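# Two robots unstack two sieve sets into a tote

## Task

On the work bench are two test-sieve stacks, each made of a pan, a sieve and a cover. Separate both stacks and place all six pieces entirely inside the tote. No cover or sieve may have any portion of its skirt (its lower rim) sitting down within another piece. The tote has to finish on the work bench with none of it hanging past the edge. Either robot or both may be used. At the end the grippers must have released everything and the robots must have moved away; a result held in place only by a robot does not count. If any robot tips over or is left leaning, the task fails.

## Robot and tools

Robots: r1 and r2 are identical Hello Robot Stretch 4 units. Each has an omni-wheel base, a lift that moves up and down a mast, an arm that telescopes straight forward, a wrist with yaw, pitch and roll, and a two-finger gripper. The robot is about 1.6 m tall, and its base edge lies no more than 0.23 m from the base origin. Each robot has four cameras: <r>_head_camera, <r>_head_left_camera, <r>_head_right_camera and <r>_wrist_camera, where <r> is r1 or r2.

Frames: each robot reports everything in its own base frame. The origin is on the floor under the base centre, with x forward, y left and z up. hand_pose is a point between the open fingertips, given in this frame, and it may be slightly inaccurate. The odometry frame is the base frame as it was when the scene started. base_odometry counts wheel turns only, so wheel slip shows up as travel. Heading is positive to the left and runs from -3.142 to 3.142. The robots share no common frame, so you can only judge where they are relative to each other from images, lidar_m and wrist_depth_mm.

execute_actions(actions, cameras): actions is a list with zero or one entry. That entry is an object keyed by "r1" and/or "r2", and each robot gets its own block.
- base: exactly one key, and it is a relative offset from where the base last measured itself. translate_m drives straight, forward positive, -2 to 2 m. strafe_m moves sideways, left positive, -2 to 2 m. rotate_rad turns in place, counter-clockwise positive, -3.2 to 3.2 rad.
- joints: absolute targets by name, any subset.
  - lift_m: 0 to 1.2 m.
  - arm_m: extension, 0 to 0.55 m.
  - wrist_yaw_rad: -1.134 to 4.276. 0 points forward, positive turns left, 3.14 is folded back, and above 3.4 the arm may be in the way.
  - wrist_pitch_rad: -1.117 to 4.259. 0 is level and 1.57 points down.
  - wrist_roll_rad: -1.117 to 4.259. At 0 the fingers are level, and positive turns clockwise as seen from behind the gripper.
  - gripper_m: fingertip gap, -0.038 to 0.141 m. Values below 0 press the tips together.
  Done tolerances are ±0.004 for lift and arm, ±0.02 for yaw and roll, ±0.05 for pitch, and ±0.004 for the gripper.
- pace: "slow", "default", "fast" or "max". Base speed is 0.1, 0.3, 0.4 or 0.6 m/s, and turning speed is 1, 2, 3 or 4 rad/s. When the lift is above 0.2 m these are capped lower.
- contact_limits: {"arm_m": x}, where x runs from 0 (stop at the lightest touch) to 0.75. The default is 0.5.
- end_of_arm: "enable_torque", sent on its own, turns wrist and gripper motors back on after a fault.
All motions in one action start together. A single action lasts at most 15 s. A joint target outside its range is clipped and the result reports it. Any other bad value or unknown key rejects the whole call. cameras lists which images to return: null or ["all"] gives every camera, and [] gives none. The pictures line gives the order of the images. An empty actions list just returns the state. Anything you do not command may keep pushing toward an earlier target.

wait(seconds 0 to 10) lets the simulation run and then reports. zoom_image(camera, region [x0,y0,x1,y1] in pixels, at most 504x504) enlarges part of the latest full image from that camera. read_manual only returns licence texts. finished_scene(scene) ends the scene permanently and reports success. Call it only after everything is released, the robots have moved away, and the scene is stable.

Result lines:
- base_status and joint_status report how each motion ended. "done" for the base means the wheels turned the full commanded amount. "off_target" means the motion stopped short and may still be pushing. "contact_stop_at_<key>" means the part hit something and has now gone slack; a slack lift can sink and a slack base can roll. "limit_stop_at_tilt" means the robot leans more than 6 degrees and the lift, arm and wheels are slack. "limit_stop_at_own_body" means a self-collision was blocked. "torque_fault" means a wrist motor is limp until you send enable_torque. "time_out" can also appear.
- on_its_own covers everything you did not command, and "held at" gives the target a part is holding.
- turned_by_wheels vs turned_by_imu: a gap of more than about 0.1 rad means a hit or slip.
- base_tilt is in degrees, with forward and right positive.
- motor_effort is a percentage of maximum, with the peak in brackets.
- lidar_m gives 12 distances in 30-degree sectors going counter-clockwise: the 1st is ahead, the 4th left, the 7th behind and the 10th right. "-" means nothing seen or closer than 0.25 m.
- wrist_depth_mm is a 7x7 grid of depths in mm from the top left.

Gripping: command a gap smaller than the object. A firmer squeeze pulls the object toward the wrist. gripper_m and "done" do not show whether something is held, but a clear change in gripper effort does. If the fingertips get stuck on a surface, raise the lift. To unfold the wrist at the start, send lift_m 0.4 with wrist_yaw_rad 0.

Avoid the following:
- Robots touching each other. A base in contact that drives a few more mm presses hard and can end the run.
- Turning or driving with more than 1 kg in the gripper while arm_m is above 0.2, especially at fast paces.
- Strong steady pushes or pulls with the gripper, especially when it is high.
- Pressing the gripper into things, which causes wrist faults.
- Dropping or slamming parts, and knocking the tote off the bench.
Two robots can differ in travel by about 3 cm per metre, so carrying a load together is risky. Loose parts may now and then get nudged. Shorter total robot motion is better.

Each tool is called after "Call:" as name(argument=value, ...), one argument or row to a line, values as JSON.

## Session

Call:
execute_actions(
  actions=[],
)

Scene clock: 0.00 s.
r1.base_odometry: x=+0.000 y=+0.000 heading=+0.000 (m, m, rad; r1's odometry frame)
r1.turned_by_wheels: +0.000 (rad since the last result)
r1.turned_by_imu: +0.000 (rad since the last result)
r1.base_tilt: forward=-0.5 right=-0.8 (deg)
r1.lidar_m: 1.25 0.84 0.81 0.85 1.15 2.99 3.32 4.11 1.73 1.22 1.60 3.70
r1.base_status: not commanded
r1.joint_positions: lift_m=+0.250 arm_m=-0.002 wrist_yaw_rad=+3.131 wrist_pitch_rad=-0.007 wrist_roll_rad=-0.014 gripper_m=+0.057
r1.joint_status: not commanded
r1.motor_effort: lift_m=+19 arm_m=-1 wrist_yaw_rad=+2 wrist_pitch_rad=-6 wrist_roll_rad=+0 gripper_m=-5 wheel_0=+0 wheel_1=+0 wheel_2=+0 (%)
r1.hand_pose: x=-0.1186 y=+0.0905 z=+0.4305 quat_wxyz=(+0.005, +0.003, -0.007, +1.000) (m; r1's base frame)
r1.wrist_depth_mm: - 143 - - - - - / - 142 - - - - - / - 125 182 - - - - / 108 140 222 - - - - / 139 - - - - - - / 1808 1863 222 1921 213 1808 1756 / 1182 1182 1098 153 1078 1138 1138
r2.base_odometry: x=+0.000 y=+0.000 heading=+0.000 (m, m, rad; r2's odometry frame)
r2.turned_by_wheels: +0.000 (rad since the last result)
r2.turned_by_imu: +0.000 (rad since the last result)
r2.base_tilt: forward=+0.1 right=+0.8 (deg)
r2.lidar_m: 4.85 1.43 0.99 0.91 0.95 1.28 3.09 3.81 4.03 1.02 1.07 1.43
r2.base_status: not commanded
r2.joint_positions: lift_m=+0.195 arm_m=+0.003 wrist_yaw_rad=+3.073 wrist_pitch_rad=+0.017 wrist_roll_rad=+0.010 gripper_m=+0.057
r2.joint_status: not commanded
r2.motor_effort: lift_m=+20 arm_m=+0 wrist_yaw_rad=+0 wrist_pitch_rad=-6 wrist_roll_rad=-1 gripper_m=-2 wheel_0=-1 wheel_1=-1 wheel_2=+0 (%)
r2.hand_pose: x=-0.1083 y=+0.1071 z=+0.3681 quat_wxyz=(+0.035, -0.008, +0.005, +0.999) (m; r2's base frame)
r2.wrist_depth_mm: - 141 - - - 1397 1025 / - 140 - - - 1366 1008 / 105 140 254 - - 1336 991 / 126 141 - - - 1366 976 / - - - - - 1336 960 / 1281 1366 196 1397 213 1229 960 / 891 842 904 138 891 946 931
pictures: r1_head_camera, r1_head_left_camera, r1_head_right_camera, r1_wrist_camera, r2_head_camera, r2_head_left_camera, r2_head_right_camera, r2_wrist_camera
Images, in order (width x height): r1_head_camera 420x560, r1_head_left_camera 420x672, r1_head_right_camera 420x672, r1_wrist_camera 616x392, r2_head_camera 420x560, r2_head_left_camera 420x672, r2_head_right_camera 420x672, r2_wrist_camera 616x392.

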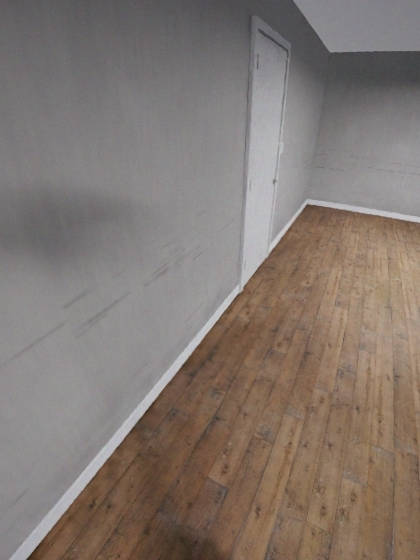

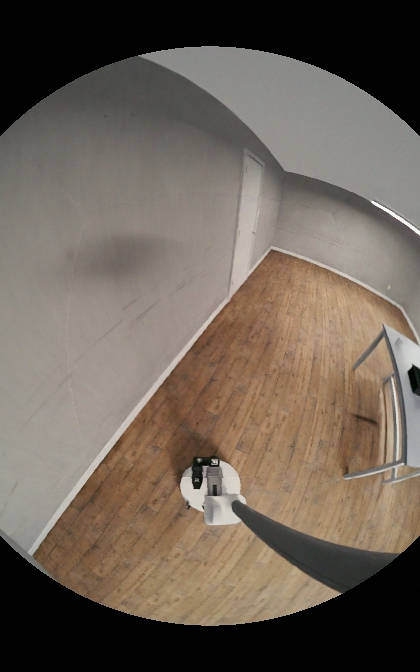

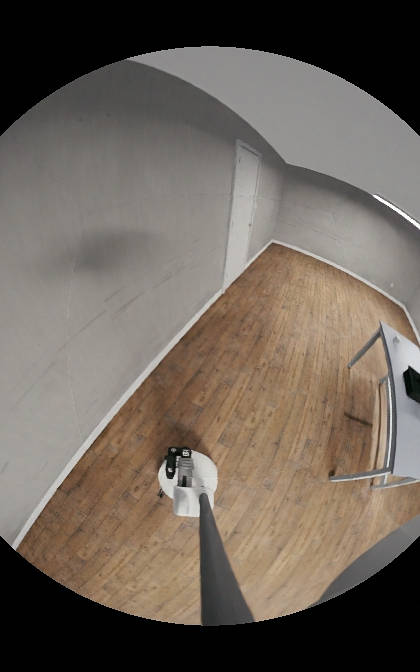

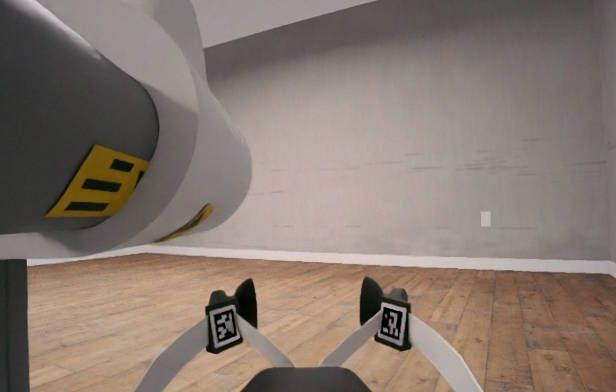

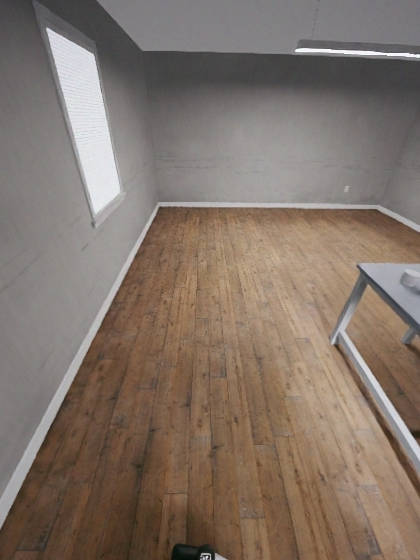

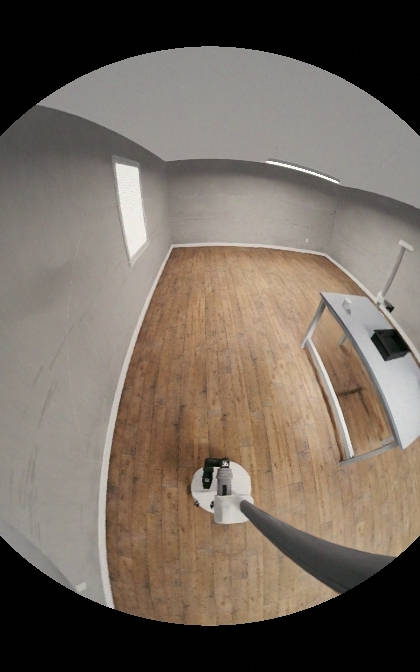

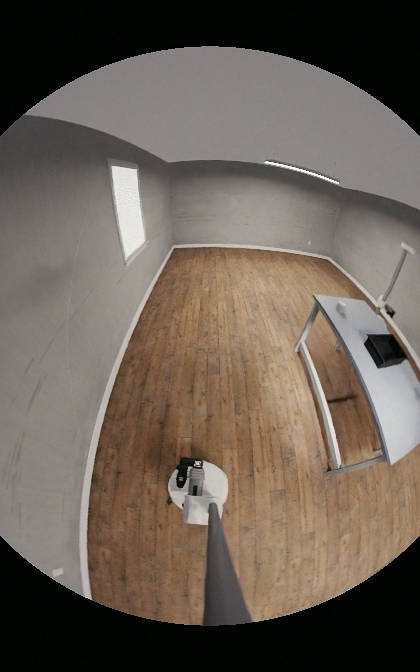

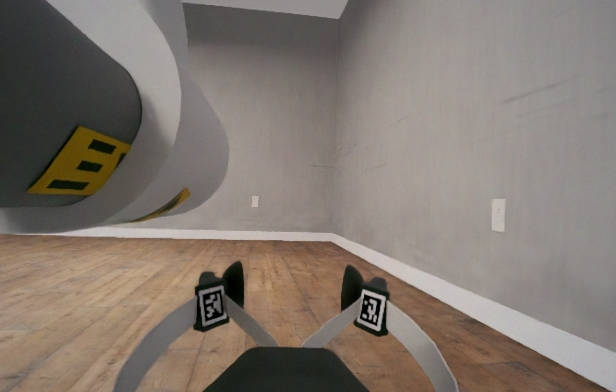

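Call:
execute_actions(
  actions=[
    {"r1":{"base":{"rotate_rad":-1.5},"joints":{"lift_m":1.1,"wrist_yaw_rad":0,"wrist_pitch_rad":0.6,"gripper_m":0.095}}},
  ],
  cameras=["r1_head_camera","r1_head_left_camera","r1_wrist_camera"],
)

Scene clock: 7.30 s.
r1.base_odometry: x=+0.000 y=+0.000 heading=-1.500 (m, m, rad; r1's odometry frame)
r1.turned_by_wheels: -1.500 (rad since the last result)
r1.turned_by_imu: -1.471 (rad since the last result)
r1.base_tilt: forward=-0.7 right=-0.9 (deg)
r1.lidar_m: 1.19 1.66 2.78 1.14 0.85 0.81 0.88 1.26 3.23 3.41 3.98 1.31
r1.base_status: done
r1.joint_positions: lift_m=+1.100 arm_m=-0.002 wrist_yaw_rad=+0.000 wrist_pitch_rad=+0.601 wrist_roll_rad=-0.014 gripper_m=+0.095
r1.joint_status: all done
r1.motor_effort: lift_m=+21(17) arm_m=+0(1) wrist_yaw_rad=+1(6) wrist_pitch_rad=-4(3) wrist_roll_rad=-1(0) gripper_m=-2(6) wheel_0=+1(4) wheel_1=+1(6) wheel_2=+1(7) (%)
r1.hand_pose: x=+0.4068 y=-0.0874 z=+1.1148 quat_wxyz=(+0.955, -0.007, +0.296, +0.002) (m; r1's base frame)
r1.wrist_depth_mm: - - - - - - - / - 1863 1661 1756 - - - / - - 1430 1229 1308 - - / - - - - - - - / 1983 1921 1863 1863 1863 1921 1863 / 1618 1618 216 1618 214 1618 1576 / 1430 1397 1366 150 1366 1397 1366
r2.base_odometry: x=+0.000 y=+0.000 heading=+0.000 (m, m, rad; r2's odometry frame)
r2.turned_by_wheels: +0.000 (rad since the last result)
r2.turned_by_imu: +0.002 (rad since the last result)
r2.base_tilt: forward=+0.4 right=+0.7 (deg)
r2.lidar_m: 4.81 1.46 0.99 0.91 0.96 1.27 3.08 3.80 4.04 1.02 1.08 1.40
r2.base_status: not commanded
r2.joint_positions: lift_m=+0.195 arm_m=+0.003 wrist_yaw_rad=+3.073 wrist_pitch_rad=+0.017 wrist_roll_rad=+0.010 gripper_m=+0.057
r2.joint_status: not commanded
r2.motor_effort: lift_m=+20(20) arm_m=+0(0) wrist_yaw_rad=+1(2) wrist_pitch_rad=-5(7) wrist_roll_rad=-1(1) gripper_m=-5(3) wheel_0=-1(1) wheel_1=+0(1) wheel_2=+0(0) (%)
r2.hand_pose: x=-0.1083 y=+0.1071 z=+0.3681 quat_wxyz=(+0.035, -0.008, +0.005, +0.999) (m; r2's base frame)
r2.wrist_depth_mm: - 141 - - - 1430 1025 / - 140 - - - 1366 1008 / 105 140 254 - - 1366 1008 / 126 141 - - - 1308 976 / - - - - - 1308 1008 / 1308 1308 196 1397 213 1255 976 / 904 831 917 138 891 946 946
pictures: r1_head_camera, r1_head_left_camera, r1_wrist_camera
Images, in order (width x height): r1_head_camera 420x560, r1_head_left_camera 420x672, r1_wrist_camera 616x392.

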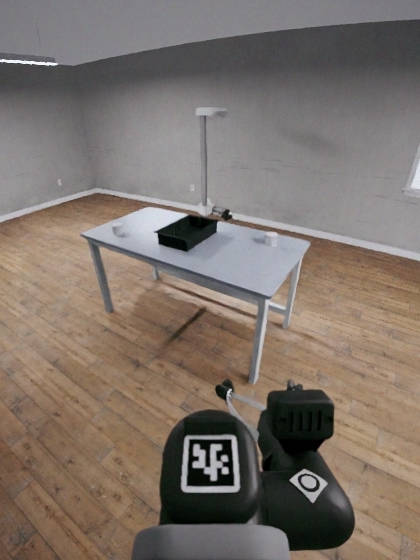

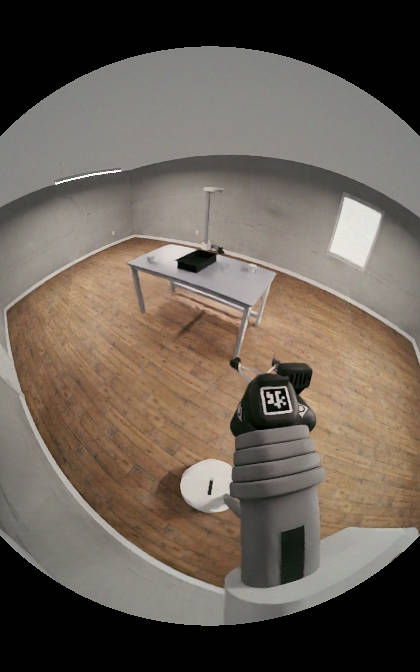

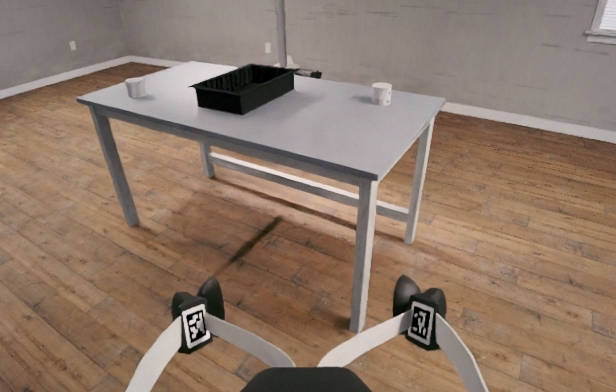

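Call:
execute_actions(
  actions=[
    {"r1":{"base":{"rotate_rad":-0.52}}},
  ],
  cameras=[],
)

Call:
execute_actions(
  actions=[
    {"r1":{"base":{"strafe_m":0.7}}},
  ],
  cameras=["r1_head_camera","r1_head_left_camera","r1_wrist_camera"],
)

Scene clock: 15.53 s.
r1.base_odometry: x=+0.000 y=+0.000 heading=-2.020 (m, m, rad; r1's odometry frame)
r1.turned_by_wheels: -0.520 (rad since the last result)
r1.turned_by_imu: -0.510 (rad since the last result)
r1.base_tilt: forward=-0.5 right=-0.9 (deg)
r1.lidar_m: 1.29 1.21 1.73 2.77 1.15 0.86 0.84 0.89 1.28 3.22 3.40 3.97
r1.base_status: done
r1.joint_positions: lift_m=+1.100 arm_m=-0.002 wrist_yaw_rad=+0.000 wrist_pitch_rad=+0.601 wrist_roll_rad=-0.014 gripper_m=+0.095
r1.joint_status: not commanded
r1.motor_effort: lift_m=+21(22) arm_m=-1(0) wrist_yaw_rad=+3(1) wrist_pitch_rad=-6(4) wrist_roll_rad=+0(0) gripper_m=+0(3) wheel_0=+0(5) wheel_1=+0(5) wheel_2=+0(5) (%)
r1.hand_pose: x=+0.4068 y=-0.0874 z=+1.1148 quat_wxyz=(+0.955, -0.007, +0.296, +0.002) (m; r1's base frame)
r1.wrist_depth_mm: - - - - - - - / - - - - - - - / 1308 1308 - - - - - / 1118 1118 - - - - - / 1921 1863 1983 1921 1863 1863 1863 / 1618 1661 216 1661 214 1576 1576 / 1430 1397 1366 149 1366 1366 1366
r2.base_odometry: x=+0.000 y=+0.000 heading=+0.000 (m, m, rad; r2's odometry frame)
r2.turned_by_wheels: +0.000 (rad since the last result)
r2.turned_by_imu: +0.001 (rad since the last result)
r2.base_tilt: forward=+0.2 right=+0.9 (deg)
r2.lidar_m: 4.82 1.45 0.98 0.92 0.95 1.27 3.09 3.82 4.03 1.02 1.06 1.43
r2.base_status: not commanded
r2.joint_positions: lift_m=+0.195 arm_m=+0.003 wrist_yaw_rad=+3.073 wrist_pitch_rad=+0.017 wrist_roll_rad=+0.010 gripper_m=+0.057
r2.joint_status: not commanded
r2.motor_effort: lift_m=+20(20) arm_m=+0(0) wrist_yaw_rad=+1(1) wrist_pitch_rad=-6(7) wrist_roll_rad=-1(1) gripper_m=-4(3) wheel_0=-1(1) wheel_1=+0(0) wheel_2=+0(0) (%)
r2.hand_pose: x=-0.1083 y=+0.1071 z=+0.3681 quat_wxyz=(+0.035, -0.008, +0.005, +0.999) (m; r2's base frame)
r2.wrist_depth_mm: - 141 - - - 1366 1008 / - 141 - - - 1366 1008 / 105 140 253 - - 1336 976 / 126 141 - - - 1336 991 / - - - - - 1308 991 / 1255 1336 196 1430 213 1281 976 / 891 831 917 138 878 976 931
pictures: none
No camera images: the call's "cameras" was empty. Leave "cameras" out to get every camera's image.

Scene clock: 19.27 s.
r1.base_odometry: x=+0.631 y=-0.304 heading=-2.020 (m, m, rad; r1's odometry frame)
r1.turned_by_wheels: +0.000 (rad since the last result)
r1.turned_by_imu: +0.005 (rad since the last result)
r1.base_tilt: forward=-0.6 right=-0.9 (deg)
r1.lidar_m: 1.16 1.23 4.91 2.69 1.09 0.82 0.79 0.85 1.22 3.89 4.16 1.22
r1.base_status: done
r1.joint_positions: lift_m=+1.100 arm_m=-0.002 wrist_yaw_rad=+0.000 wrist_pitch_rad=+0.602 wrist_roll_rad=-0.014 gripper_m=+0.095
r1.joint_status: not commanded
r1.motor_effort: lift_m=+20(22) arm_m=-1(1) wrist_yaw_rad=+2(3) wrist_pitch_rad=-4(4) wrist_roll_rad=+0(1) gripper_m=-2(2) wheel_0=+1(3) wheel_1=+1(8) wheel_2=+0(1) (%)
r1.hand_pose: x=+0.4068 y=-0.0874 z=+1.1148 quat_wxyz=(+0.955, -0.007, +0.296, +0.002) (m; r1's base frame)
r1.wrist_depth_mm: - - - - - - - / - - - - - - - / 1281 1205 1205 1229 - - - / - 1983 1921 1983 - - - / 1983 1983 1983 1921 1863 1921 1921 / 1576 1661 217 1618 213 1576 1618 / 1397 1397 1366 150 1308 1308 1397
r2.base_odometry: x=+0.000 y=+0.000 heading=+0.000 (m, m, rad; r2's odometry frame)
r2.turned_by_wheels: +0.000 (rad since the last result)
r2.turned_by_imu: +0.001 (rad since the last result)
r2.base_tilt: forward=+0.3 right=+0.7 (deg)
r2.lidar_m: 4.82 1.43 0.98 0.93 0.97 1.30 3.10 3.80 4.01 1.04 1.07 1.41
r2.base_status: not commanded
r2.joint_positions: lift_m=+0.195 arm_m=+0.003 wrist_yaw_rad=+3.073 wrist_pitch_rad=+0.017 wrist_roll_rad=+0.010 gripper_m=+0.057
r2.joint_status: not commanded
r2.motor_effort: lift_m=+21(20) arm_m=+0(0) wrist_yaw_rad=+1(1) wrist_pitch_rad=-5(5) wrist_roll_rad=-1(0) gripper_m=-3(4) wheel_0=-1(0) wheel_1=+0(0) wheel_2=+0(0) (%)
r2.hand_pose: x=-0.1083 y=+0.1071 z=+0.3681 quat_wxyz=(+0.035, -0.008, +0.005, +0.999) (m; r2's base frame)
r2.wrist_depth_mm: - 141 - - - 1397 1042 / - 140 - - - 1366 1008 / 105 140 253 - - 1366 1008 / 126 141 - - - 1336 991 / - - - - - 1308 991 / 1281 1308 195 1397 213 1255 976 / 891 809 904 138 878 960 931
pictures: r1_head_camera, r1_head_left_camera, r1_wrist_camera
Images, in order (width x height): r1_head_camera 420x560, r1_head_left_camera 420x672, r1_wrist_camera 616x392.

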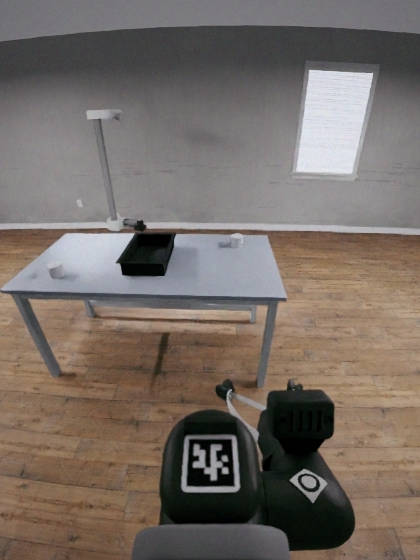

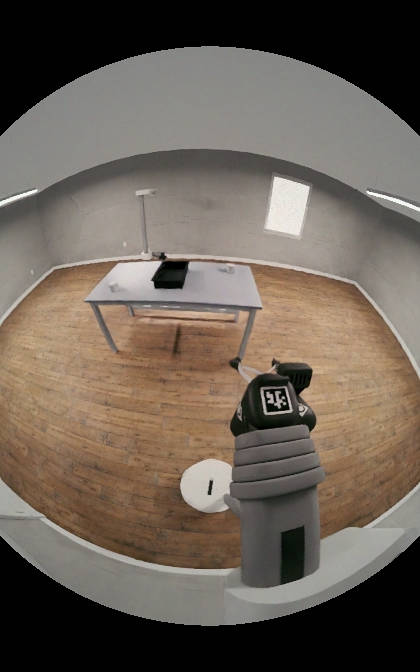

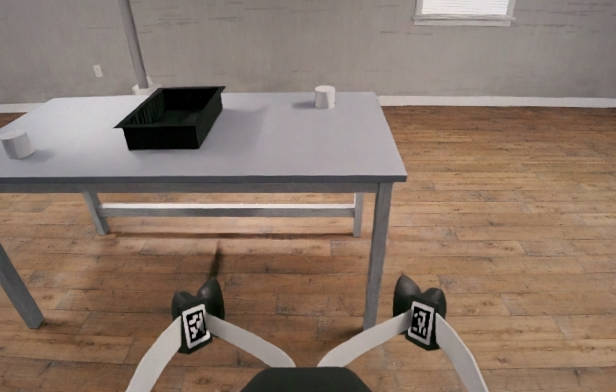

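Call:
execute_actions(
  actions=[
    {"r1":{"base":{"translate_m":0.85},"joints":{"lift_m":1.15,"wrist_pitch_rad":1.57,"wrist_roll_rad":0}}},
  ],
  cameras=[],
)

Call:
execute_actions(
  actions=[
    {"r1":{"base":{"strafe_m":-0.04},"joints":{"arm_m":0.546}}},
  ],
  cameras=["r1_head_left_camera","r1_wrist_camera"],
)

Scene clock: 29.87 s.
r1.base_odometry: x=+0.262 y=-1.070 heading=-2.020 (m, m, rad; r1's odometry frame)
r1.turned_by_wheels: +0.000 (rad since the last result)
r1.turned_by_imu: -0.002 (rad since the last result)
r1.base_tilt: forward=-0.6 right=-0.9 (deg)
r1.lidar_m: 0.32 0.33 0.50 4.75 2.22 1.68 1.63 1.74 2.50 3.98 0.47 0.33
r1.base_status: done
r1.joint_positions: lift_m=+1.150 arm_m=-0.002 wrist_yaw_rad=+0.000 wrist_pitch_rad=+1.570 wrist_roll_rad=+0.000 gripper_m=+0.095
r1.joint_status: all done
r1.motor_effort: lift_m=+21(24) arm_m=+0(0) wrist_yaw_rad=+1(2) wrist_pitch_rad=-2(4) wrist_roll_rad=+1(2) gripper_m=-2(3) wheel_0=-1(2) wheel_1=+0(4) wheel_2=+0(8) (%)
r1.hand_pose: x=+0.1692 y=-0.0874 z=+1.0396 quat_wxyz=(+0.707, +0.000, +0.707, +0.000) (m; r1's base frame)
r1.wrist_depth_mm: 517 512 512 508 508 504 1255 / 508 512 512 508 508 504 1281 / 1255 1281 1281 1281 904 1255 1255 / 1255 1255 1255 1255 1255 1281 1255 / 1255 1255 1255 1060 1281 1255 1255 / 1255 1281 216 1025 214 1255 1255 / 1255 1255 1281 150 1255 1255 1229
r2.base_odometry: x=+0.000 y=+0.000 heading=+0.000 (m, m, rad; r2's odometry frame)
r2.turned_by_wheels: +0.000 (rad since the last result)
r2.turned_by_imu: +0.002 (rad since the last result)
r2.base_tilt: forward=+0.1 right=+0.8 (deg)
r2.lidar_m: 4.83 1.43 0.97 0.93 0.97 1.28 3.12 3.81 3.99 1.02 1.05 1.44
r2.base_status: not commanded
r2.joint_positions: lift_m=+0.195 arm_m=+0.003 wrist_yaw_rad=+3.073 wrist_pitch_rad=+0.017 wrist_roll_rad=+0.010 gripper_m=+0.057
r2.joint_status: not commanded
r2.motor_effort: lift_m=+21(20) arm_m=+0(0) wrist_yaw_rad=+1(1) wrist_pitch_rad=-8(4) wrist_roll_rad=-1(1) gripper_m=-3(3) wheel_0=-1(0) wheel_1=-1(0) wheel_2=+0(0) (%)
r2.hand_pose: x=-0.1083 y=+0.1071 z=+0.3681 quat_wxyz=(+0.035, -0.008, +0.005, +0.999) (m; r2's base frame)
r2.wrist_depth_mm: - 141 - - - 1366 1025 / - 140 - - - 1397 1008 / 105 140 254 - - 1336 1008 / 126 141 - - - 1336 991 / - - - - - 1308 976 / 1281 1336 196 1397 213 1255 976 / 904 831 904 138 904 960 931
pictures: none
No camera images: the call's "cameras" was empty. Leave "cameras" out to get every camera's image.

Scene clock: 32.53 s.
r1.base_odometry: x=+0.226 y=-1.052 heading=-2.020 (m, m, rad; r1's odometry frame)
r1.turned_by_wheels: +0.000 (rad since the last result)
r1.turned_by_imu: +0.000 (rad since the last result)
r1.base_tilt: forward=-0.6 right=-0.9 (deg)
r1.lidar_m: 0.31 0.33 0.46 4.79 2.21 1.69 1.64 1.73 2.48 3.93 0.46 0.32
r1.base_status: done
r1.joint_positions: lift_m=+1.150 arm_m=+0.545 wrist_yaw_rad=+0.000 wrist_pitch_rad=+1.570 wrist_roll_rad=+0.000 gripper_m=+0.095
r1.joint_status: all done
r1.motor_effort: lift_m=+20(21) arm_m=+8(8) wrist_yaw_rad=+2(0) wrist_pitch_rad=+0(1) wrist_roll_rad=+1(0) gripper_m=-3(2) wheel_0=-2(8) wheel_1=+1(6) wheel_2=-1(2) (%)
r1.hand_pose: x=+0.7158 y=-0.0874 z=+1.0396 quat_wxyz=(+0.707, +0.000, +0.707, +0.000) (m; r1's base frame)
r1.wrist_depth_mm: 508 512 508 508 508 508 1255 / 512 508 508 504 504 504 1255 / 512 508 500 504 504 500 1255 / 504 508 500 500 500 500 1255 / 504 500 504 500 496 496 1281 / 500 500 216 496 213 496 1229 / 496 496 496 150 496 496 1255
r2.base_odometry: x=+0.000 y=+0.000 heading=+0.000 (m, m, rad; r2's odometry frame)
r2.turned_by_wheels: +0.000 (rad since the last result)
r2.turned_by_imu: +0.001 (rad since the last result)
r2.base_tilt: forward=+0.2 right=+0.8 (deg)
r2.lidar_m: 4.84 1.45 1.00 0.93 0.96 1.29 3.11 3.81 4.03 1.02 1.06 1.41
r2.base_status: not commanded
r2.joint_positions: lift_m=+0.195 arm_m=+0.003 wrist_yaw_rad=+3.073 wrist_pitch_rad=+0.017 wrist_roll_rad=+0.010 gripper_m=+0.057
r2.joint_status: not commanded
r2.motor_effort: lift_m=+20(20) arm_m=+0(0) wrist_yaw_rad=+2(0) wrist_pitch_rad=-8(6) wrist_roll_rad=-1(1) gripper_m=-2(2) wheel_0=+0(0) wheel_1=-1(1) wheel_2=+0(0) (%)
r2.hand_pose: x=-0.1083 y=+0.1071 z=+0.3681 quat_wxyz=(+0.035, -0.008, +0.005, +0.999) (m; r2's base frame)
r2.wrist_depth_mm: - 141 - - - 1397 1025 / - 140 - - - 1397 991 / 105 140 253 - - 1366 991 / 126 141 - - - 1366 991 / - - - - - 1397 991 / 1281 1336 196 1430 213 1281 960 / 904 831 904 138 891 960 931
pictures: r1_head_left_camera, r1_wrist_camera
Images, in order (width x height): r1_head_left_camera 420x672, r1_wrist_camera 616x392.

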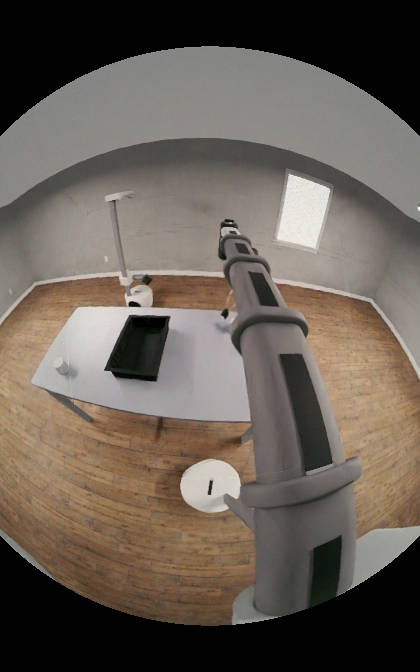

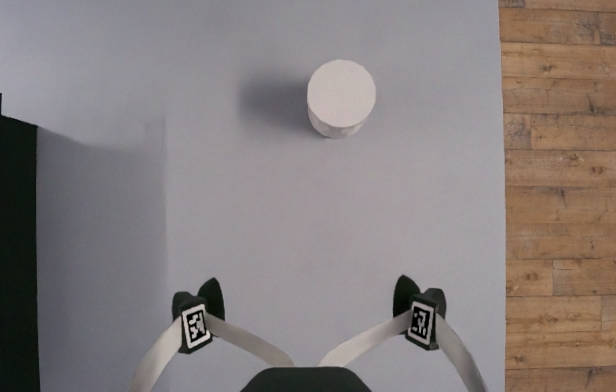

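Call:
execute_actions(
  actions=[
    {"r1":{"base":{"strafe_m":-0.035},"joints":{"lift_m":1.05}}},
  ],
  cameras=[],
)

Call:
execute_actions(
  actions=[
    {"r1":{"base":{"translate_m":0.16},"joints":{"lift_m":1.0}}},
  ],
  cameras=["r1_wrist_camera"],
)

Scene clock: 38.97 s.
r1.base_odometry: x=+0.194 y=-1.037 heading=-2.020 (m, m, rad; r1's odometry frame)
r1.turned_by_wheels: +0.000 (rad since the last result)
r1.turned_by_imu: +0.001 (rad since the last result)
r1.base_tilt: forward=-0.8 right=-0.7 (deg)
r1.lidar_m: 0.29 0.35 0.47 4.83 2.19 1.68 1.62 1.76 2.48 3.90 4.11 0.33
r1.base_status: done
r1.joint_positions: lift_m=+1.050 arm_m=+0.545 wrist_yaw_rad=+0.000 wrist_pitch_rad=+1.570 wrist_roll_rad=+0.000 gripper_m=+0.095
r1.joint_status: all done
r1.motor_effort: lift_m=+16(20) arm_m=+8(7) wrist_yaw_rad=+2(2) wrist_pitch_rad=+0(0) wrist_roll_rad=+1(2) gripper_m=-2(2) wheel_0=+0(9) wheel_1=+2(6) wheel_2=-1(1) (%)
r1.hand_pose: x=+0.7158 y=-0.0874 z=+0.9400 quat_wxyz=(+0.707, +0.000, +0.707, +0.000) (m; r1's base frame)
r1.wrist_depth_mm: 413 410 410 410 404 404 1160 / 407 407 404 332 407 404 1160 / 410 407 407 402 402 402 1138 / 404 402 402 404 399 402 1160 / 402 402 402 402 399 399 1160 / 402 399 216 399 215 394 1138 / 402 397 397 149 394 394 1138
r2.base_odometry: x=+0.000 y=+0.000 heading=+0.000 (m, m, rad; r2's odometry frame)
r2.turned_by_wheels: +0.000 (rad since the last result)
r2.turned_by_imu: +0.001 (rad since the last result)
r2.base_tilt: forward=+0.3 right=+0.9 (deg)
r2.lidar_m: 4.83 1.45 0.98 0.92 0.96 1.28 3.07 3.83 4.04 1.02 1.05 1.41
r2.base_status: not commanded
r2.joint_positions: lift_m=+0.195 arm_m=+0.003 wrist_yaw_rad=+3.073 wrist_pitch_rad=+0.017 wrist_roll_rad=+0.010 gripper_m=+0.057
r2.joint_status: not commanded
r2.motor_effort: lift_m=+20(20) arm_m=+0(0) wrist_yaw_rad=+1(1) wrist_pitch_rad=-3(4) wrist_roll_rad=+0(1) gripper_m=-3(3) wheel_0=+0(1) wheel_1=+0(0) wheel_2=+0(0) (%)
r2.hand_pose: x=-0.1083 y=+0.1071 z=+0.3681 quat_wxyz=(+0.035, -0.008, +0.005, +0.999) (m; r2's base frame)
r2.wrist_depth_mm: - 141 - - - 1366 1008 / - 140 - - - 1366 1008 / 105 140 253 - - 1366 991 / 126 141 - - - 1366 991 / - - - - - 1366 976 / 1308 1308 196 1430 213 1229 960 / 904 842 904 138 878 960 931
pictures: none
No camera images: the call's "cameras" was empty. Leave "cameras" out to get every camera's image.

Scene clock: 40.93 s.
r1.base_odometry: x=+0.125 y=-1.181 heading=-2.020 (m, m, rad; r1's odometry frame)
r1.turned_by_wheels: +0.000 (rad since the last result)
r1.turned_by_imu: +0.000 (rad since the last result)
r1.base_tilt: forward=-0.5 right=-0.9 (deg)
r1.lidar_m: 0.25 0.25 0.27 0.79 2.45 1.85 1.81 1.91 2.71 3.91 0.25 0.25
r1.base_status: done
r1.joint_positions: lift_m=+1.000 arm_m=+0.545 wrist_yaw_rad=+0.000 wrist_pitch_rad=+1.570 wrist_roll_rad=+0.000 gripper_m=+0.095
r1.joint_status: all done
r1.motor_effort: lift_m=+16(13) arm_m=+7(8) wrist_yaw_rad=+2(1) wrist_pitch_rad=+1(1) wrist_roll_rad=+1(1) gripper_m=-1(2) wheel_0=+0(2) wheel_1=+1(5) wheel_2=+1(8) (%)
r1.hand_pose: x=+0.7159 y=-0.0874 z=+0.8900 quat_wxyz=(+0.707, +0.000, +0.707, +0.000) (m; r1's base frame)
r1.wrist_depth_mm: 1138 1118 1138 1118 1118 1138 1118 / 357 355 355 355 355 353 1118 / 355 357 355 355 353 353 1118 / 351 353 351 353 353 351 1098 / 351 351 351 278 351 349 1098 / 351 349 217 349 213 347 1098 / 351 349 347 150 347 347 1098
r2.base_odometry: x=+0.000 y=+0.000 heading=+0.000 (m, m, rad; r2's odometry frame)
r2.turned_by_wheels: +0.000 (rad since the last result)
r2.turned_by_imu: +0.001 (rad since the last result)
r2.base_tilt: forward=+0.2 right=+0.7 (deg)
r2.lidar_m: 4.84 1.43 0.98 0.93 0.95 1.26 3.11 3.82 4.05 1.04 1.07 1.40
r2.base_status: not commanded
r2.joint_positions: lift_m=+0.195 arm_m=+0.003 wrist_yaw_rad=+3.073 wrist_pitch_rad=+0.017 wrist_roll_rad=+0.010 gripper_m=+0.057
r2.joint_status: not commanded
r2.motor_effort: lift_m=+20(20) arm_m=+0(0) wrist_yaw_rad=+1(1) wrist_pitch_rad=-4(4) wrist_roll_rad=-1(1) gripper_m=-4(4) wheel_0=-1(1) wheel_1=+0(0) wheel_2=+0(0) (%)
r2.hand_pose: x=-0.1083 y=+0.1071 z=+0.3681 quat_wxyz=(+0.035, -0.008, +0.005, +0.999) (m; r2's base frame)
r2.wrist_depth_mm: - 141 - - - 1366 1042 / - 140 - - - 1366 1008 / 105 140 254 - - 1366 1008 / 126 142 - - - 1336 991 / - - - - - 1336 991 / 1281 1281 196 1397 212 1281 960 / 891 820 904 138 891 976 931
pictures: r1_wrist_camera
Images, in order (width x height): r1_wrist_camera 616x392.

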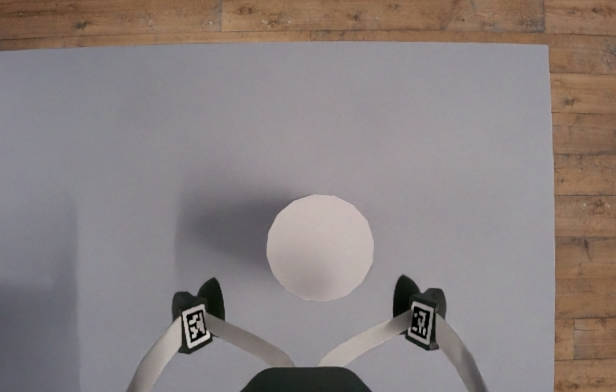

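Call:
execute_actions(
  actions=[
    {"r1":{"base":{"strafe_m":-0.007},"joints":{"lift_m":0.975}}},
  ],
  cameras=[],
)

Call:
execute_actions(
  actions=[
    {"r1":{"base":{"translate_m":0.015},"joints":{"lift_m":0.957},"pace":"slow"}},
  ],
  cameras=["r1_wrist_camera"],
)

Scene clock: 53.10 s.
r1.base_odometry: x=+0.118 y=-1.178 heading=-2.020 (m, m, rad; r1's odometry frame)
r1.turned_by_wheels: +0.000 (rad since the last result)
r1.turned_by_imu: +0.001 (rad since the last result)
r1.base_tilt: forward=-0.5 right=-0.8 (deg)
r1.lidar_m: 0.25 0.25 0.25 0.79 2.45 1.86 1.79 1.91 2.72 3.89 0.25 0.25
r1.base_status: done
r1.joint_positions: lift_m=+0.975 arm_m=+0.545 wrist_yaw_rad=+0.000 wrist_pitch_rad=+1.570 wrist_roll_rad=+0.000 gripper_m=+0.095
r1.joint_status: all done
r1.motor_effort: lift_m=+16(19) arm_m=+8(7) wrist_yaw_rad=+0(2) wrist_pitch_rad=+0(0) wrist_roll_rad=+1(1) gripper_m=-2(2) wheel_0=-1(3) wheel_1=+0(4) wheel_2=+1(1) (%)
r1.hand_pose: x=+0.7159 y=-0.0874 z=+0.8650 quat_wxyz=(+0.707, +0.000, +0.707, +0.000) (m; r1's base frame)
r1.wrist_depth_mm: 732 723 1118 1098 1118 715 1118 / 332 332 330 330 329 330 329 / 330 329 329 330 327 329 327 / 329 329 329 327 327 325 324 / 327 327 325 254 325 325 324 / 325 325 216 324 214 322 324 / 325 324 322 150 322 320 322
r2.base_odometry: x=+0.000 y=+0.000 heading=+0.000 (m, m, rad; r2's odometry frame)
r2.turned_by_wheels: +0.000 (rad since the last result)
r2.turned_by_imu: +0.001 (rad since the last result)
r2.base_tilt: forward=+0.2 right=+0.6 (deg)
r2.lidar_m: 4.80 1.44 1.01 0.92 0.97 1.24 3.15 3.82 4.03 1.02 1.06 1.41
r2.base_status: not commanded
r2.joint_positions: lift_m=+0.195 arm_m=+0.003 wrist_yaw_rad=+3.073 wrist_pitch_rad=+0.017 wrist_roll_rad=+0.010 gripper_m=+0.057
r2.joint_status: not commanded
r2.motor_effort: lift_m=+21(20) arm_m=+0(0) wrist_yaw_rad=+0(1) wrist_pitch_rad=-5(6) wrist_roll_rad=-1(1) gripper_m=-2(3) wheel_0=-1(1) wheel_1=+0(0) wheel_2=+0(0) (%)
r2.hand_pose: x=-0.1083 y=+0.1071 z=+0.3681 quat_wxyz=(+0.035, -0.008, +0.005, +0.999) (m; r2's base frame)
r2.wrist_depth_mm: - 141 - - - 1397 1025 / - 140 - - - 1366 1008 / 106 140 254 - - 1366 991 / 126 141 - - - 1336 991 / - - - - - 1336 976 / 1281 1336 196 1430 213 1255 960 / 891 831 917 138 891 946 931
pictures: none
No camera images: the call's "cameras" was empty. Leave "cameras" out to get every camera's image.

Scene clock: 54.17 s.
r1.base_odometry: x=+0.112 y=-1.192 heading=-2.020 (m, m, rad; r1's odometry frame)
r1.turned_by_wheels: +0.000 (rad since the last result)
r1.turned_by_imu: +0.000 (rad since the last result)
r1.base_tilt: forward=-0.6 right=-0.8 (deg)
r1.lidar_m: 0.25 0.25 0.26 0.73 2.47 1.87 1.82 1.93 2.74 3.91 0.25 0.25
r1.base_status: done
r1.joint_positions: lift_m=+0.957 arm_m=+0.545 wrist_yaw_rad=+0.000 wrist_pitch_rad=+1.570 wrist_roll_rad=+0.000 gripper_m=+0.095
r1.joint_status: all done
r1.motor_effort: lift_m=+16(17) arm_m=+8(8) wrist_yaw_rad=+1(1) wrist_pitch_rad=+0(1) wrist_roll_rad=+1(1) gripper_m=-4(3) wheel_0=+2(2) wheel_1=+2(3) wheel_2=+1(3) (%)
r1.hand_pose: x=+0.7159 y=-0.0874 z=+0.8470 quat_wxyz=(+0.707, +0.000, +0.707, +0.000) (m; r1's base frame)
r1.wrist_depth_mm: 1098 1098 1078 1060 1060 1098 1060 / 312 314 314 312 312 310 310 / 314 310 312 310 309 309 309 / 312 312 310 309 309 310 307 / 310 309 309 236 307 307 307 / 309 307 216 236 214 304 306 / 307 306 306 150 304 303 303
r2.base_odometry: x=+0.000 y=+0.000 heading=+0.000 (m, m, rad; r2's odometry frame)
r2.turned_by_wheels: +0.000 (rad since the last result)
r2.turned_by_imu: +0.000 (rad since the last result)
r2.base_tilt: forward=+0.3 right=+0.9 (deg)
r2.lidar_m: 4.81 1.44 1.01 0.93 0.95 1.26 3.12 3.81 4.07 1.04 1.05 1.43
r2.base_status: not commanded
r2.joint_positions: lift_m=+0.195 arm_m=+0.003 wrist_yaw_rad=+3.073 wrist_pitch_rad=+0.017 wrist_roll_rad=+0.010 gripper_m=+0.057
r2.joint_status: not commanded
r2.motor_effort: lift_m=+20(20) arm_m=+0(0) wrist_yaw_rad=+1(1) wrist_pitch_rad=-4(3) wrist_roll_rad=-1(0) gripper_m=-4(2) wheel_0=+0(0) wheel_1=-1(0) wheel_2=+0(0) (%)
r2.hand_pose: x=-0.1083 y=+0.1071 z=+0.3681 quat_wxyz=(+0.035, -0.008, +0.005, +0.999) (m; r2's base frame)
r2.wrist_depth_mm: - 141 - - - 1366 1025 / - 140 - - - 1366 1008 / 105 140 254 - - 1336 976 / 126 141 - - - 1336 991 / - - - - - 1336 960 / 1281 1308 196 1397 212 1255 960 / 891 831 917 138 891 976 931
pictures: r1_wrist_camera
Images, in order (width x height): r1_wrist_camera 616x392.

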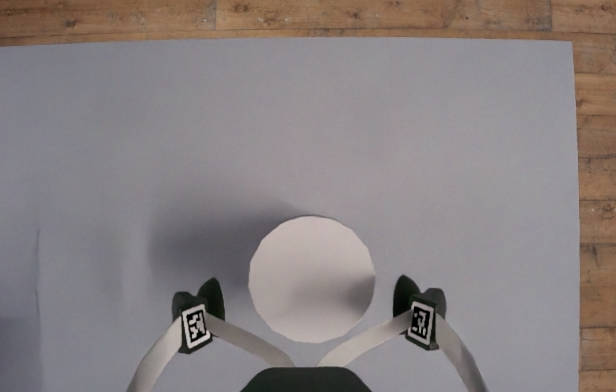

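Call:
execute_actions(
  actions=[
    {"r1":{"joints":{"lift_m":0.953},"pace":"slow"}},
  ],
  cameras=[],
)

Call:
execute_actions(
  actions=[
    {"r1":{"joints":{"gripper_m":0.05},"pace":"slow"}},
  ],
  cameras=[],
)

Call:
execute_actions(
  actions=[
    {"r1":{"joints":{"lift_m":1.1}}},
  ],
  cameras=["r1_wrist_camera","r1_head_right_camera"],
)

Call:
zoom_image(
  camera="r1_head_right_camera",
  region=[160, 260, 260, 360],
)

Scene clock: 60.67 s.
r1.base_odometry: x=+0.112 y=-1.192 heading=-2.020 (m, m, rad; r1's odometry frame)
r1.turned_by_wheels: +0.000 (rad since the last result)
r1.turned_by_imu: +0.001 (rad since the last result)
r1.base_tilt: forward=-0.5 right=-1.0 (deg)
r1.lidar_m: 0.25 0.25 0.25 0.73 2.47 1.87 1.80 1.93 2.72 3.87 0.25 0.25
r1.base_status: not commanded
r1.joint_positions: lift_m=+0.953 arm_m=+0.545 wrist_yaw_rad=+0.000 wrist_pitch_rad=+1.570 wrist_roll_rad=+0.000 gripper_m=+0.095
r1.joint_status: all done
r1.motor_effort: lift_m=+16(16) arm_m=+7(7) wrist_yaw_rad=+1(1) wrist_pitch_rad=+1(0) wrist_roll_rad=+1(1) gripper_m=-2(3) wheel_0=+2(2) wheel_1=+2(2) wheel_2=+0(0) (%)
r1.hand_pose: x=+0.7159 y=-0.0874 z=+0.8430 quat_wxyz=(+0.707, +0.000, +0.707, +0.000) (m; r1's base frame)
r1.wrist_depth_mm: 1078 1098 1078 1078 1078 691 1078 / 310 309 309 309 307 307 306 / 307 307 307 306 307 306 306 / 307 306 306 306 304 307 303 / 306 304 304 232 303 303 303 / 306 304 216 230 214 301 301 / 304 301 301 149 300 298 300
r2.base_odometry: x=+0.000 y=+0.000 heading=+0.000 (m, m, rad; r2's odometry frame)
r2.turned_by_wheels: +0.000 (rad since the last result)
r2.turned_by_imu: +0.001 (rad since the last result)
r2.base_tilt: forward=+0.1 right=+0.8 (deg)
r2.lidar_m: 4.85 1.46 0.99 0.93 0.97 1.29 3.11 3.82 4.04 1.01 1.05 1.42
r2.base_status: not commanded
r2.joint_positions: lift_m=+0.195 arm_m=+0.003 wrist_yaw_rad=+3.073 wrist_pitch_rad=+0.017 wrist_roll_rad=+0.010 gripper_m=+0.057
r2.joint_status: not commanded
r2.motor_effort: lift_m=+20(20) arm_m=+0(0) wrist_yaw_rad=+0(1) wrist_pitch_rad=-5(5) wrist_roll_rad=-1(1) gripper_m=-3(3) wheel_0=-1(0) wheel_1=+0(0) wheel_2=+0(0) (%)
r2.hand_pose: x=-0.1083 y=+0.1071 z=+0.3681 quat_wxyz=(+0.035, -0.008, +0.005, +0.999) (m; r2's base frame)
r2.wrist_depth_mm: - 141 - - - 1397 1042 / - 141 - - - 1366 1025 / 105 140 255 - - 1336 1008 / 126 141 - - - 1336 991 / - - - - - 1308 991 / 1308 1336 197 1366 213 1229 976 / 891 831 904 138 904 976 931
pictures: none
No camera images: the call's "cameras" was empty. Leave "cameras" out to get every camera's image.

Scene clock: 62.70 s.
r1.base_odometry: x=+0.112 y=-1.192 heading=-2.020 (m, m, rad; r1's odometry frame)
r1.turned_by_wheels: +0.000 (rad since the last result)
r1.turned_by_imu: +0.000 (rad since the last result)
r1.base_tilt: forward=-0.6 right=-0.7 (deg)
r1.lidar_m: 0.25 0.25 0.25 0.73 2.49 1.87 1.81 1.93 2.75 3.91 0.25 0.25
r1.base_status: not commanded
r1.joint_positions: lift_m=+0.953 arm_m=+0.545 wrist_yaw_rad=+0.000 wrist_pitch_rad=+1.570 wrist_roll_rad=+0.000 gripper_m=+0.050
r1.joint_status: all done
r1.motor_effort: lift_m=+16(16) arm_m=+7(7) wrist_yaw_rad=+1(1) wrist_pitch_rad=+1(1) wrist_roll_rad=+1(1) gripper_m=-14(14) wheel_0=+2(2) wheel_1=+2(2) wheel_2=+0(0) (%)
r1.hand_pose: x=+0.7159 y=-0.0874 z=+0.8430 quat_wxyz=(+0.707, +0.000, +0.707, +0.000) (m; r1's base frame)
r1.wrist_depth_mm: 1078 1098 1098 1060 1078 691 1060 / 312 309 307 307 307 306 306 / 309 307 307 306 306 304 304 / 307 306 304 304 304 306 301 / 306 304 304 231 303 303 301 / 304 304 213 229 213 303 301 / 303 303 301 301 300 298 298
r2.base_odometry: x=+0.000 y=+0.000 heading=+0.000 (m, m, rad; r2's odometry frame)
r2.turned_by_wheels: +0.000 (rad since the last result)
r2.turned_by_imu: +0.001 (rad since the last result)
r2.base_tilt: forward=+0.2 right=+0.8 (deg)
r2.lidar_m: 4.79 1.47 1.00 0.92 0.96 1.26 3.11 3.81 4.05 1.04 1.05 1.41
r2.base_status: not commanded
r2.joint_positions: lift_m=+0.195 arm_m=+0.003 wrist_yaw_rad=+3.073 wrist_pitch_rad=+0.017 wrist_roll_rad=+0.010 gripper_m=+0.057
r2.joint_status: not commanded
r2.motor_effort: lift_m=+20(20) arm_m=+0(0) wrist_yaw_rad=+2(0) wrist_pitch_rad=-5(4) wrist_roll_rad=-1(1) gripper_m=-2(2) wheel_0=+0(1) wheel_1=+0(0) wheel_2=+0(0) (%)
r2.hand_pose: x=-0.1083 y=+0.1071 z=+0.3681 quat_wxyz=(+0.035, -0.008, +0.005, +0.999) (m; r2's base frame)
r2.wrist_depth_mm: - 141 - - - 1336 1008 / - 140 - - - 1366 991 / 105 140 253 - - 1336 991 / 126 141 - - - 1366 976 / - - - - - 1366 976 / 1308 1336 196 1430 212 1255 976 / 904 831 917 138 878 960 917
pictures: none
No camera images: the call's "cameras" was empty. Leave "cameras" out to get every camera's image.

Scene clock: 64.40 s.
r1.base_odometry: x=+0.112 y=-1.192 heading=-2.020 (m, m, rad; r1's odometry frame)
r1.turned_by_wheels: +0.000 (rad since the last result)
r1.turned_by_imu: +0.000 (rad since the last result)
r1.base_tilt: forward=-0.5 right=-0.8 (deg)
r1.lidar_m: 0.25 0.25 0.25 0.76 2.47 1.87 1.82 1.96 2.76 3.90 0.25 0.25
r1.base_status: not commanded
r1.joint_positions: lift_m=+1.100 arm_m=+0.545 wrist_yaw_rad=+0.000 wrist_pitch_rad=+1.570 wrist_roll_rad=+0.000 gripper_m=+0.050
r1.joint_status: all done
r1.motor_effort: lift_m=+22(25) arm_m=+8(8) wrist_yaw_rad=+2(2) wrist_pitch_rad=+0(0) wrist_roll_rad=+1(1) gripper_m=-13(11) wheel_0=+2(2) wheel_1=+2(2) wheel_2=+0(0) (%)
r1.hand_pose: x=+0.7159 y=-0.0874 z=+0.9895 quat_wxyz=(+0.707, +0.000, +0.707, +0.000) (m; r1's base frame)
r1.wrist_depth_mm: 1229 1229 1255 1229 1229 1229 1205 / 1229 1229 1205 1229 1229 1229 1255 / 459 459 455 452 452 452 1182 / 452 455 452 449 452 449 1205 / 452 455 449 232 449 452 1205 / 452 452 213 230 213 445 1205 / 445 445 445 445 445 442 1182
r2.base_odometry: x=+0.000 y=+0.000 heading=+0.000 (m, m, rad; r2's odometry frame)
r2.turned_by_wheels: +0.000 (rad since the last result)
r2.turned_by_imu: +0.001 (rad since the last result)
r2.base_tilt: forward=+0.0 right=+0.9 (deg)
r2.lidar_m: 4.84 1.43 0.99 0.91 0.95 1.29 3.07 3.78 4.01 1.01 1.03 1.42
r2.base_status: not commanded
r2.joint_positions: lift_m=+0.195 arm_m=+0.003 wrist_yaw_rad=+3.073 wrist_pitch_rad=+0.017 wrist_roll_rad=+0.010 gripper_m=+0.057
r2.joint_status: not commanded
r2.motor_effort: lift_m=+20(20) arm_m=+0(0) wrist_yaw_rad=+0(0) wrist_pitch_rad=-5(5) wrist_roll_rad=-1(0) gripper_m=-2(3) wheel_0=+0(0) wheel_1=+0(0) wheel_2=+0(0) (%)
r2.hand_pose: x=-0.1083 y=+0.1071 z=+0.3681 quat_wxyz=(+0.035, -0.008, +0.005, +0.999) (m; r2's base frame)
r2.wrist_depth_mm: - 141 - - - 1397 1008 / - 140 - - - 1366 991 / 106 140 253 - - 1366 991 / 126 141 - - - 1366 976 / - - - - - 1336 976 / 1255 1336 196 1366 212 1281 960 / 878 831 904 138 878 960 946
pictures: r1_head_right_camera, r1_wrist_camera
Images, in order (width x height): r1_head_right_camera 420x672, r1_wrist_camera 616x392.

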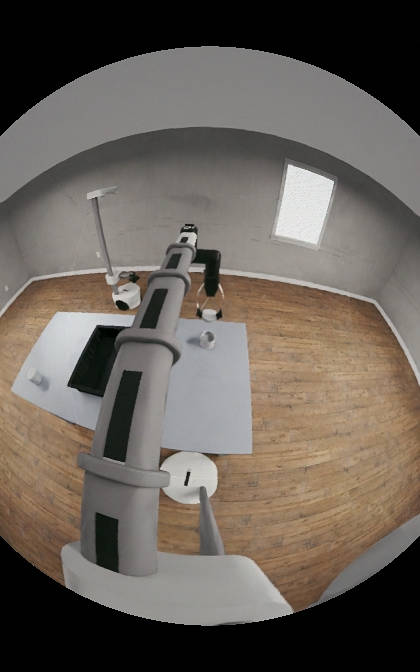

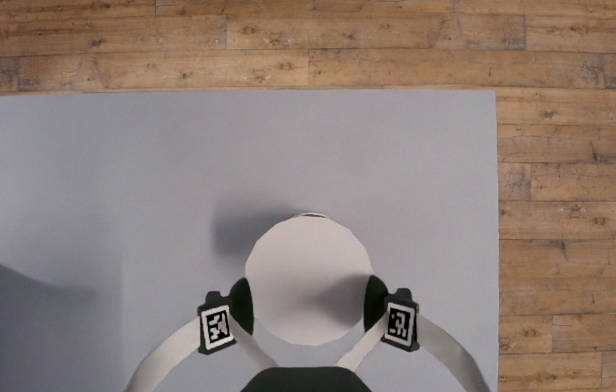

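Region (160, 260, 260, 360) of r1_head_right_camera's 420x672 image, scaled by 5.040, with more detail than that image has.

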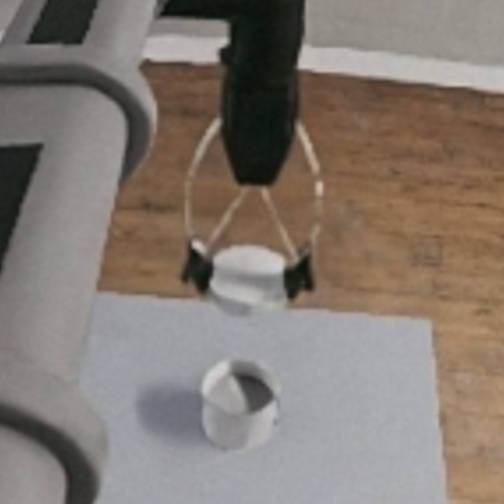

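Call:
execute_actions(
  actions=[
    {"r1":{"base":{"translate_m":-0.07},"joints":{"arm_m":0.47,"wrist_roll_rad":0.785}}},
  ],
  cameras=[],
)

Call:
execute_actions(
  actions=[
    {"r1":{"base":{"strafe_m":0.45}}},
  ],
  cameras=["r1_wrist_camera"],
)

Scene clock: 70.93 s.
r1.base_odometry: x=+0.142 y=-1.129 heading=-2.020 (m, m, rad; r1's odometry frame)
r1.turned_by_wheels: +0.000 (rad since the last result)
r1.turned_by_imu: +0.001 (rad since the last result)
r1.base_tilt: forward=-0.7 right=-0.8 (deg)
r1.lidar_m: 0.25 0.25 0.34 1.02 2.38 1.79 1.74 1.87 2.64 3.88 0.31 0.25
r1.base_status: done
r1.joint_positions: lift_m=+1.100 arm_m=+0.471 wrist_yaw_rad=+0.000 wrist_pitch_rad=+1.570 wrist_roll_rad=+0.785 gripper_m=+0.050
r1.joint_status: all done
r1.motor_effort: lift_m=+22(22) arm_m=-8(10) wrist_yaw_rad=+2(1) wrist_pitch_rad=-1(1) wrist_roll_rad=+2(2) gripper_m=-12(13) wheel_0=+0(3) wheel_1=+0(3) wheel_2=-1(7) (%)
r1.hand_pose: x=+0.6425 y=-0.0874 z=+0.9895 quat_wxyz=(+0.654, +0.270, +0.653, -0.270) (m; r1's base frame)
r1.wrist_depth_mm: 1255 1229 462 459 1255 1255 1229 / 1229 459 455 455 1229 1205 1229 / 455 452 455 455 452 1229 1229 / 449 449 452 452 452 455 1205 / 449 449 452 230 449 449 449 / 449 449 213 229 213 445 445 / 445 445 445 445 442 442 442
r2.base_odometry: x=+0.000 y=+0.000 heading=+0.000 (m, m, rad; r2's odometry frame)
r2.turned_by_wheels: +0.000 (rad since the last result)
r2.turned_by_imu: +0.001 (rad since the last result)
r2.base_tilt: forward=+0.2 right=+0.8 (deg)
r2.lidar_m: 4.81 1.44 1.00 0.93 0.94 1.27 3.09 3.80 4.03 1.03 1.07 1.42
r2.base_status: not commanded
r2.joint_positions: lift_m=+0.195 arm_m=+0.003 wrist_yaw_rad=+3.073 wrist_pitch_rad=+0.017 wrist_roll_rad=+0.010 gripper_m=+0.057
r2.joint_status: not commanded
r2.motor_effort: lift_m=+21(20) arm_m=+0(0) wrist_yaw_rad=+0(1) wrist_pitch_rad=-5(5) wrist_roll_rad=-1(1) gripper_m=-2(3) wheel_0=-1(1) wheel_1=+0(0) wheel_2=+0(0) (%)
r2.hand_pose: x=-0.1083 y=+0.1071 z=+0.3681 quat_wxyz=(+0.035, -0.008, +0.005, +0.999) (m; r2's base frame)
r2.wrist_depth_mm: - 141 - - - 1366 1025 / - 140 - - - 1366 1008 / 105 140 253 - - 1336 976 / 126 141 - - - 1366 991 / - - - - - 1336 976 / 1281 1308 196 1430 213 1281 976 / 904 842 904 138 904 960 931
pictures: none
No camera images: the call's "cameras" was empty. Leave "cameras" out to get every camera's image.

Scene clock: 73.77 s.
r1.base_odometry: x=+0.548 y=-1.324 heading=-2.020 (m, m, rad; r1's odometry frame)
r1.turned_by_wheels: +0.000 (rad since the last result)
r1.turned_by_imu: +0.002 (rad since the last result)
r1.base_tilt: forward=-0.5 right=-0.9 (deg)
r1.lidar_m: 0.25 0.25 0.35 4.39 2.33 1.78 1.72 1.86 2.60 4.34 0.34 0.26
r1.base_status: done
r1.joint_positions: lift_m=+1.100 arm_m=+0.471 wrist_yaw_rad=+0.000 wrist_pitch_rad=+1.570 wrist_roll_rad=+0.785 gripper_m=+0.050
r1.joint_status: not commanded
r1.motor_effort: lift_m=+22(22) arm_m=-7(8) wrist_yaw_rad=+1(2) wrist_pitch_rad=+1(0) wrist_roll_rad=+1(1) gripper_m=-13(12) wheel_0=-1(9) wheel_1=-1(8) wheel_2=-2(2) (%)
r1.hand_pose: x=+0.6425 y=-0.0874 z=+0.9895 quat_wxyz=(+0.654, +0.270, +0.653, -0.270) (m; r1's base frame)
r1.wrist_depth_mm: 1255 462 455 459 459 459 455 / 1229 459 455 455 459 455 459 / 455 455 364 459 455 455 455 / 452 407 449 452 452 452 452 / 449 449 449 231 445 449 449 / 375 445 213 229 213 449 445 / 445 366 442 439 445 445 445
r2.base_odometry: x=+0.000 y=+0.000 heading=+0.000 (m, m, rad; r2's odometry frame)
r2.turned_by_wheels: +0.000 (rad since the last result)
r2.turned_by_imu: +0.001 (rad since the last result)
r2.base_tilt: forward=+0.2 right=+0.7 (deg)
r2.lidar_m: 4.84 1.44 1.00 0.91 0.93 1.27 3.10 3.82 4.05 1.02 1.07 1.43
r2.base_status: not commanded
r2.joint_positions: lift_m=+0.195 arm_m=+0.003 wrist_yaw_rad=+3.073 wrist_pitch_rad=+0.017 wrist_roll_rad=+0.010 gripper_m=+0.057
r2.joint_status: not commanded
r2.motor_effort: lift_m=+20(20) arm_m=+0(0) wrist_yaw_rad=+1(0) wrist_pitch_rad=-6(5) wrist_roll_rad=-1(1) gripper_m=+0(2) wheel_0=-1(0) wheel_1=-1(0) wheel_2=+0(0) (%)
r2.hand_pose: x=-0.1083 y=+0.1071 z=+0.3681 quat_wxyz=(+0.035, -0.008, +0.005, +0.999) (m; r2's base frame)
r2.wrist_depth_mm: - 141 - - - 1397 1025 / - 140 - - - 1366 991 / 105 140 253 - - 1366 991 / 126 141 - - - 1366 991 / - - - - - 1336 976 / 1281 1308 196 1397 212 1281 960 / 904 842 904 138 904 976 946
pictures: r1_wrist_camera
Images, in order (width x height): r1_wrist_camera 616x392.

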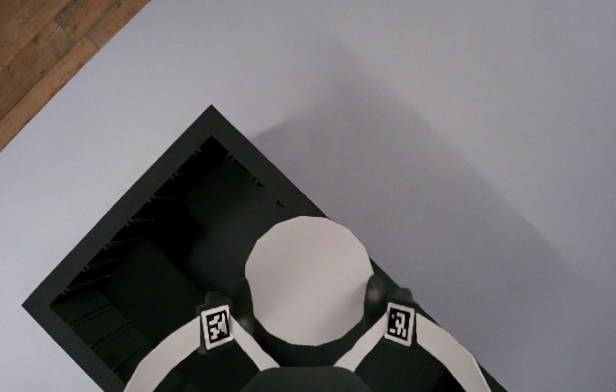

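Call:
execute_actions(
  actions=[
    {"r1":{"base":{"strafe_m":0.062},"joints":{"arm_m":0.545,"lift_m":1.05}}},
  ],
  cameras=["r1_wrist_camera"],
)

Scene clock: 80.17 s.
r1.base_odometry: x=+0.603 y=-1.351 heading=-2.020 (m, m, rad; r1's odometry frame)
r1.turned_by_wheels: +0.000 (rad since the last result)
r1.turned_by_imu: +0.001 (rad since the last result)
r1.base_tilt: forward=-0.6 right=-0.9 (deg)
r1.lidar_m: 0.25 0.26 0.37 4.33 2.35 1.76 1.72 1.83 2.64 0.84 0.34 0.26
r1.base_status: done
r1.joint_positions: lift_m=+1.050 arm_m=+0.544 wrist_yaw_rad=+0.000 wrist_pitch_rad=+1.570 wrist_roll_rad=+0.785 gripper_m=+0.050
r1.joint_status: all done
r1.motor_effort: lift_m=+16(20) arm_m=+8(12) wrist_yaw_rad=+1(3) wrist_pitch_rad=-1(1) wrist_roll_rad=+1(1) gripper_m=-13(10) wheel_0=-1(6) wheel_1=-2(7) wheel_2=-2(1) (%)
r1.hand_pose: x=+0.7148 y=-0.0874 z=+0.9399 quat_wxyz=(+0.654, +0.270, +0.653, -0.270) (m; r1's base frame)
r1.wrist_depth_mm: 1182 1182 407 410 407 407 407 / 1182 407 404 407 407 404 404 / 788 404 404 317 404 407 404 / 402 402 373 402 345 402 404 / 399 399 397 232 399 402 399 / 399 338 213 229 213 389 399 / 397 310 343 394 392 392 310
r2.base_odometry: x=+0.000 y=+0.000 heading=+0.000 (m, m, rad; r2's odometry frame)
r2.turned_by_wheels: +0.000 (rad since the last result)
r2.turned_by_imu: +0.001 (rad since the last result)
r2.base_tilt: forward=+0.2 right=+0.9 (deg)
r2.lidar_m: 4.81 1.42 1.02 0.92 0.96 1.29 3.11 3.81 4.04 1.03 1.08 1.43
r2.base_status: not commanded
r2.joint_positions: lift_m=+0.195 arm_m=+0.003 wrist_yaw_rad=+3.073 wrist_pitch_rad=+0.017 wrist_roll_rad=+0.010 gripper_m=+0.057
r2.joint_status: not commanded
r2.motor_effort: lift_m=+21(20) arm_m=+0(0) wrist_yaw_rad=+1(1) wrist_pitch_rad=-6(6) wrist_roll_rad=-1(1) gripper_m=-1(3) wheel_0=+0(1) wheel_1=+0(0) wheel_2=+0(0) (%)
r2.hand_pose: x=-0.1083 y=+0.1071 z=+0.3681 quat_wxyz=(+0.035, -0.008, +0.005, +0.999) (m; r2's base frame)
r2.wrist_depth_mm: - 141 - - - 1397 1025 / - 140 - - - 1336 1008 / 105 140 253 - - 1397 991 / 126 141 - - - 1366 991 / - - - - - 1336 976 / 1281 1308 196 1397 213 1255 976 / 891 831 904 138 878 960 931
pictures: r1_wrist_camera
Images, in order (width x height): r1_wrist_camera 616x392.

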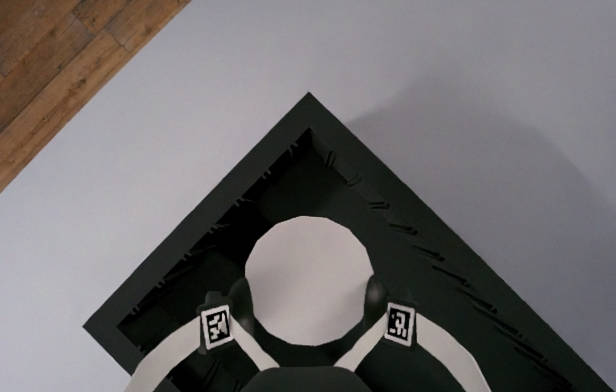

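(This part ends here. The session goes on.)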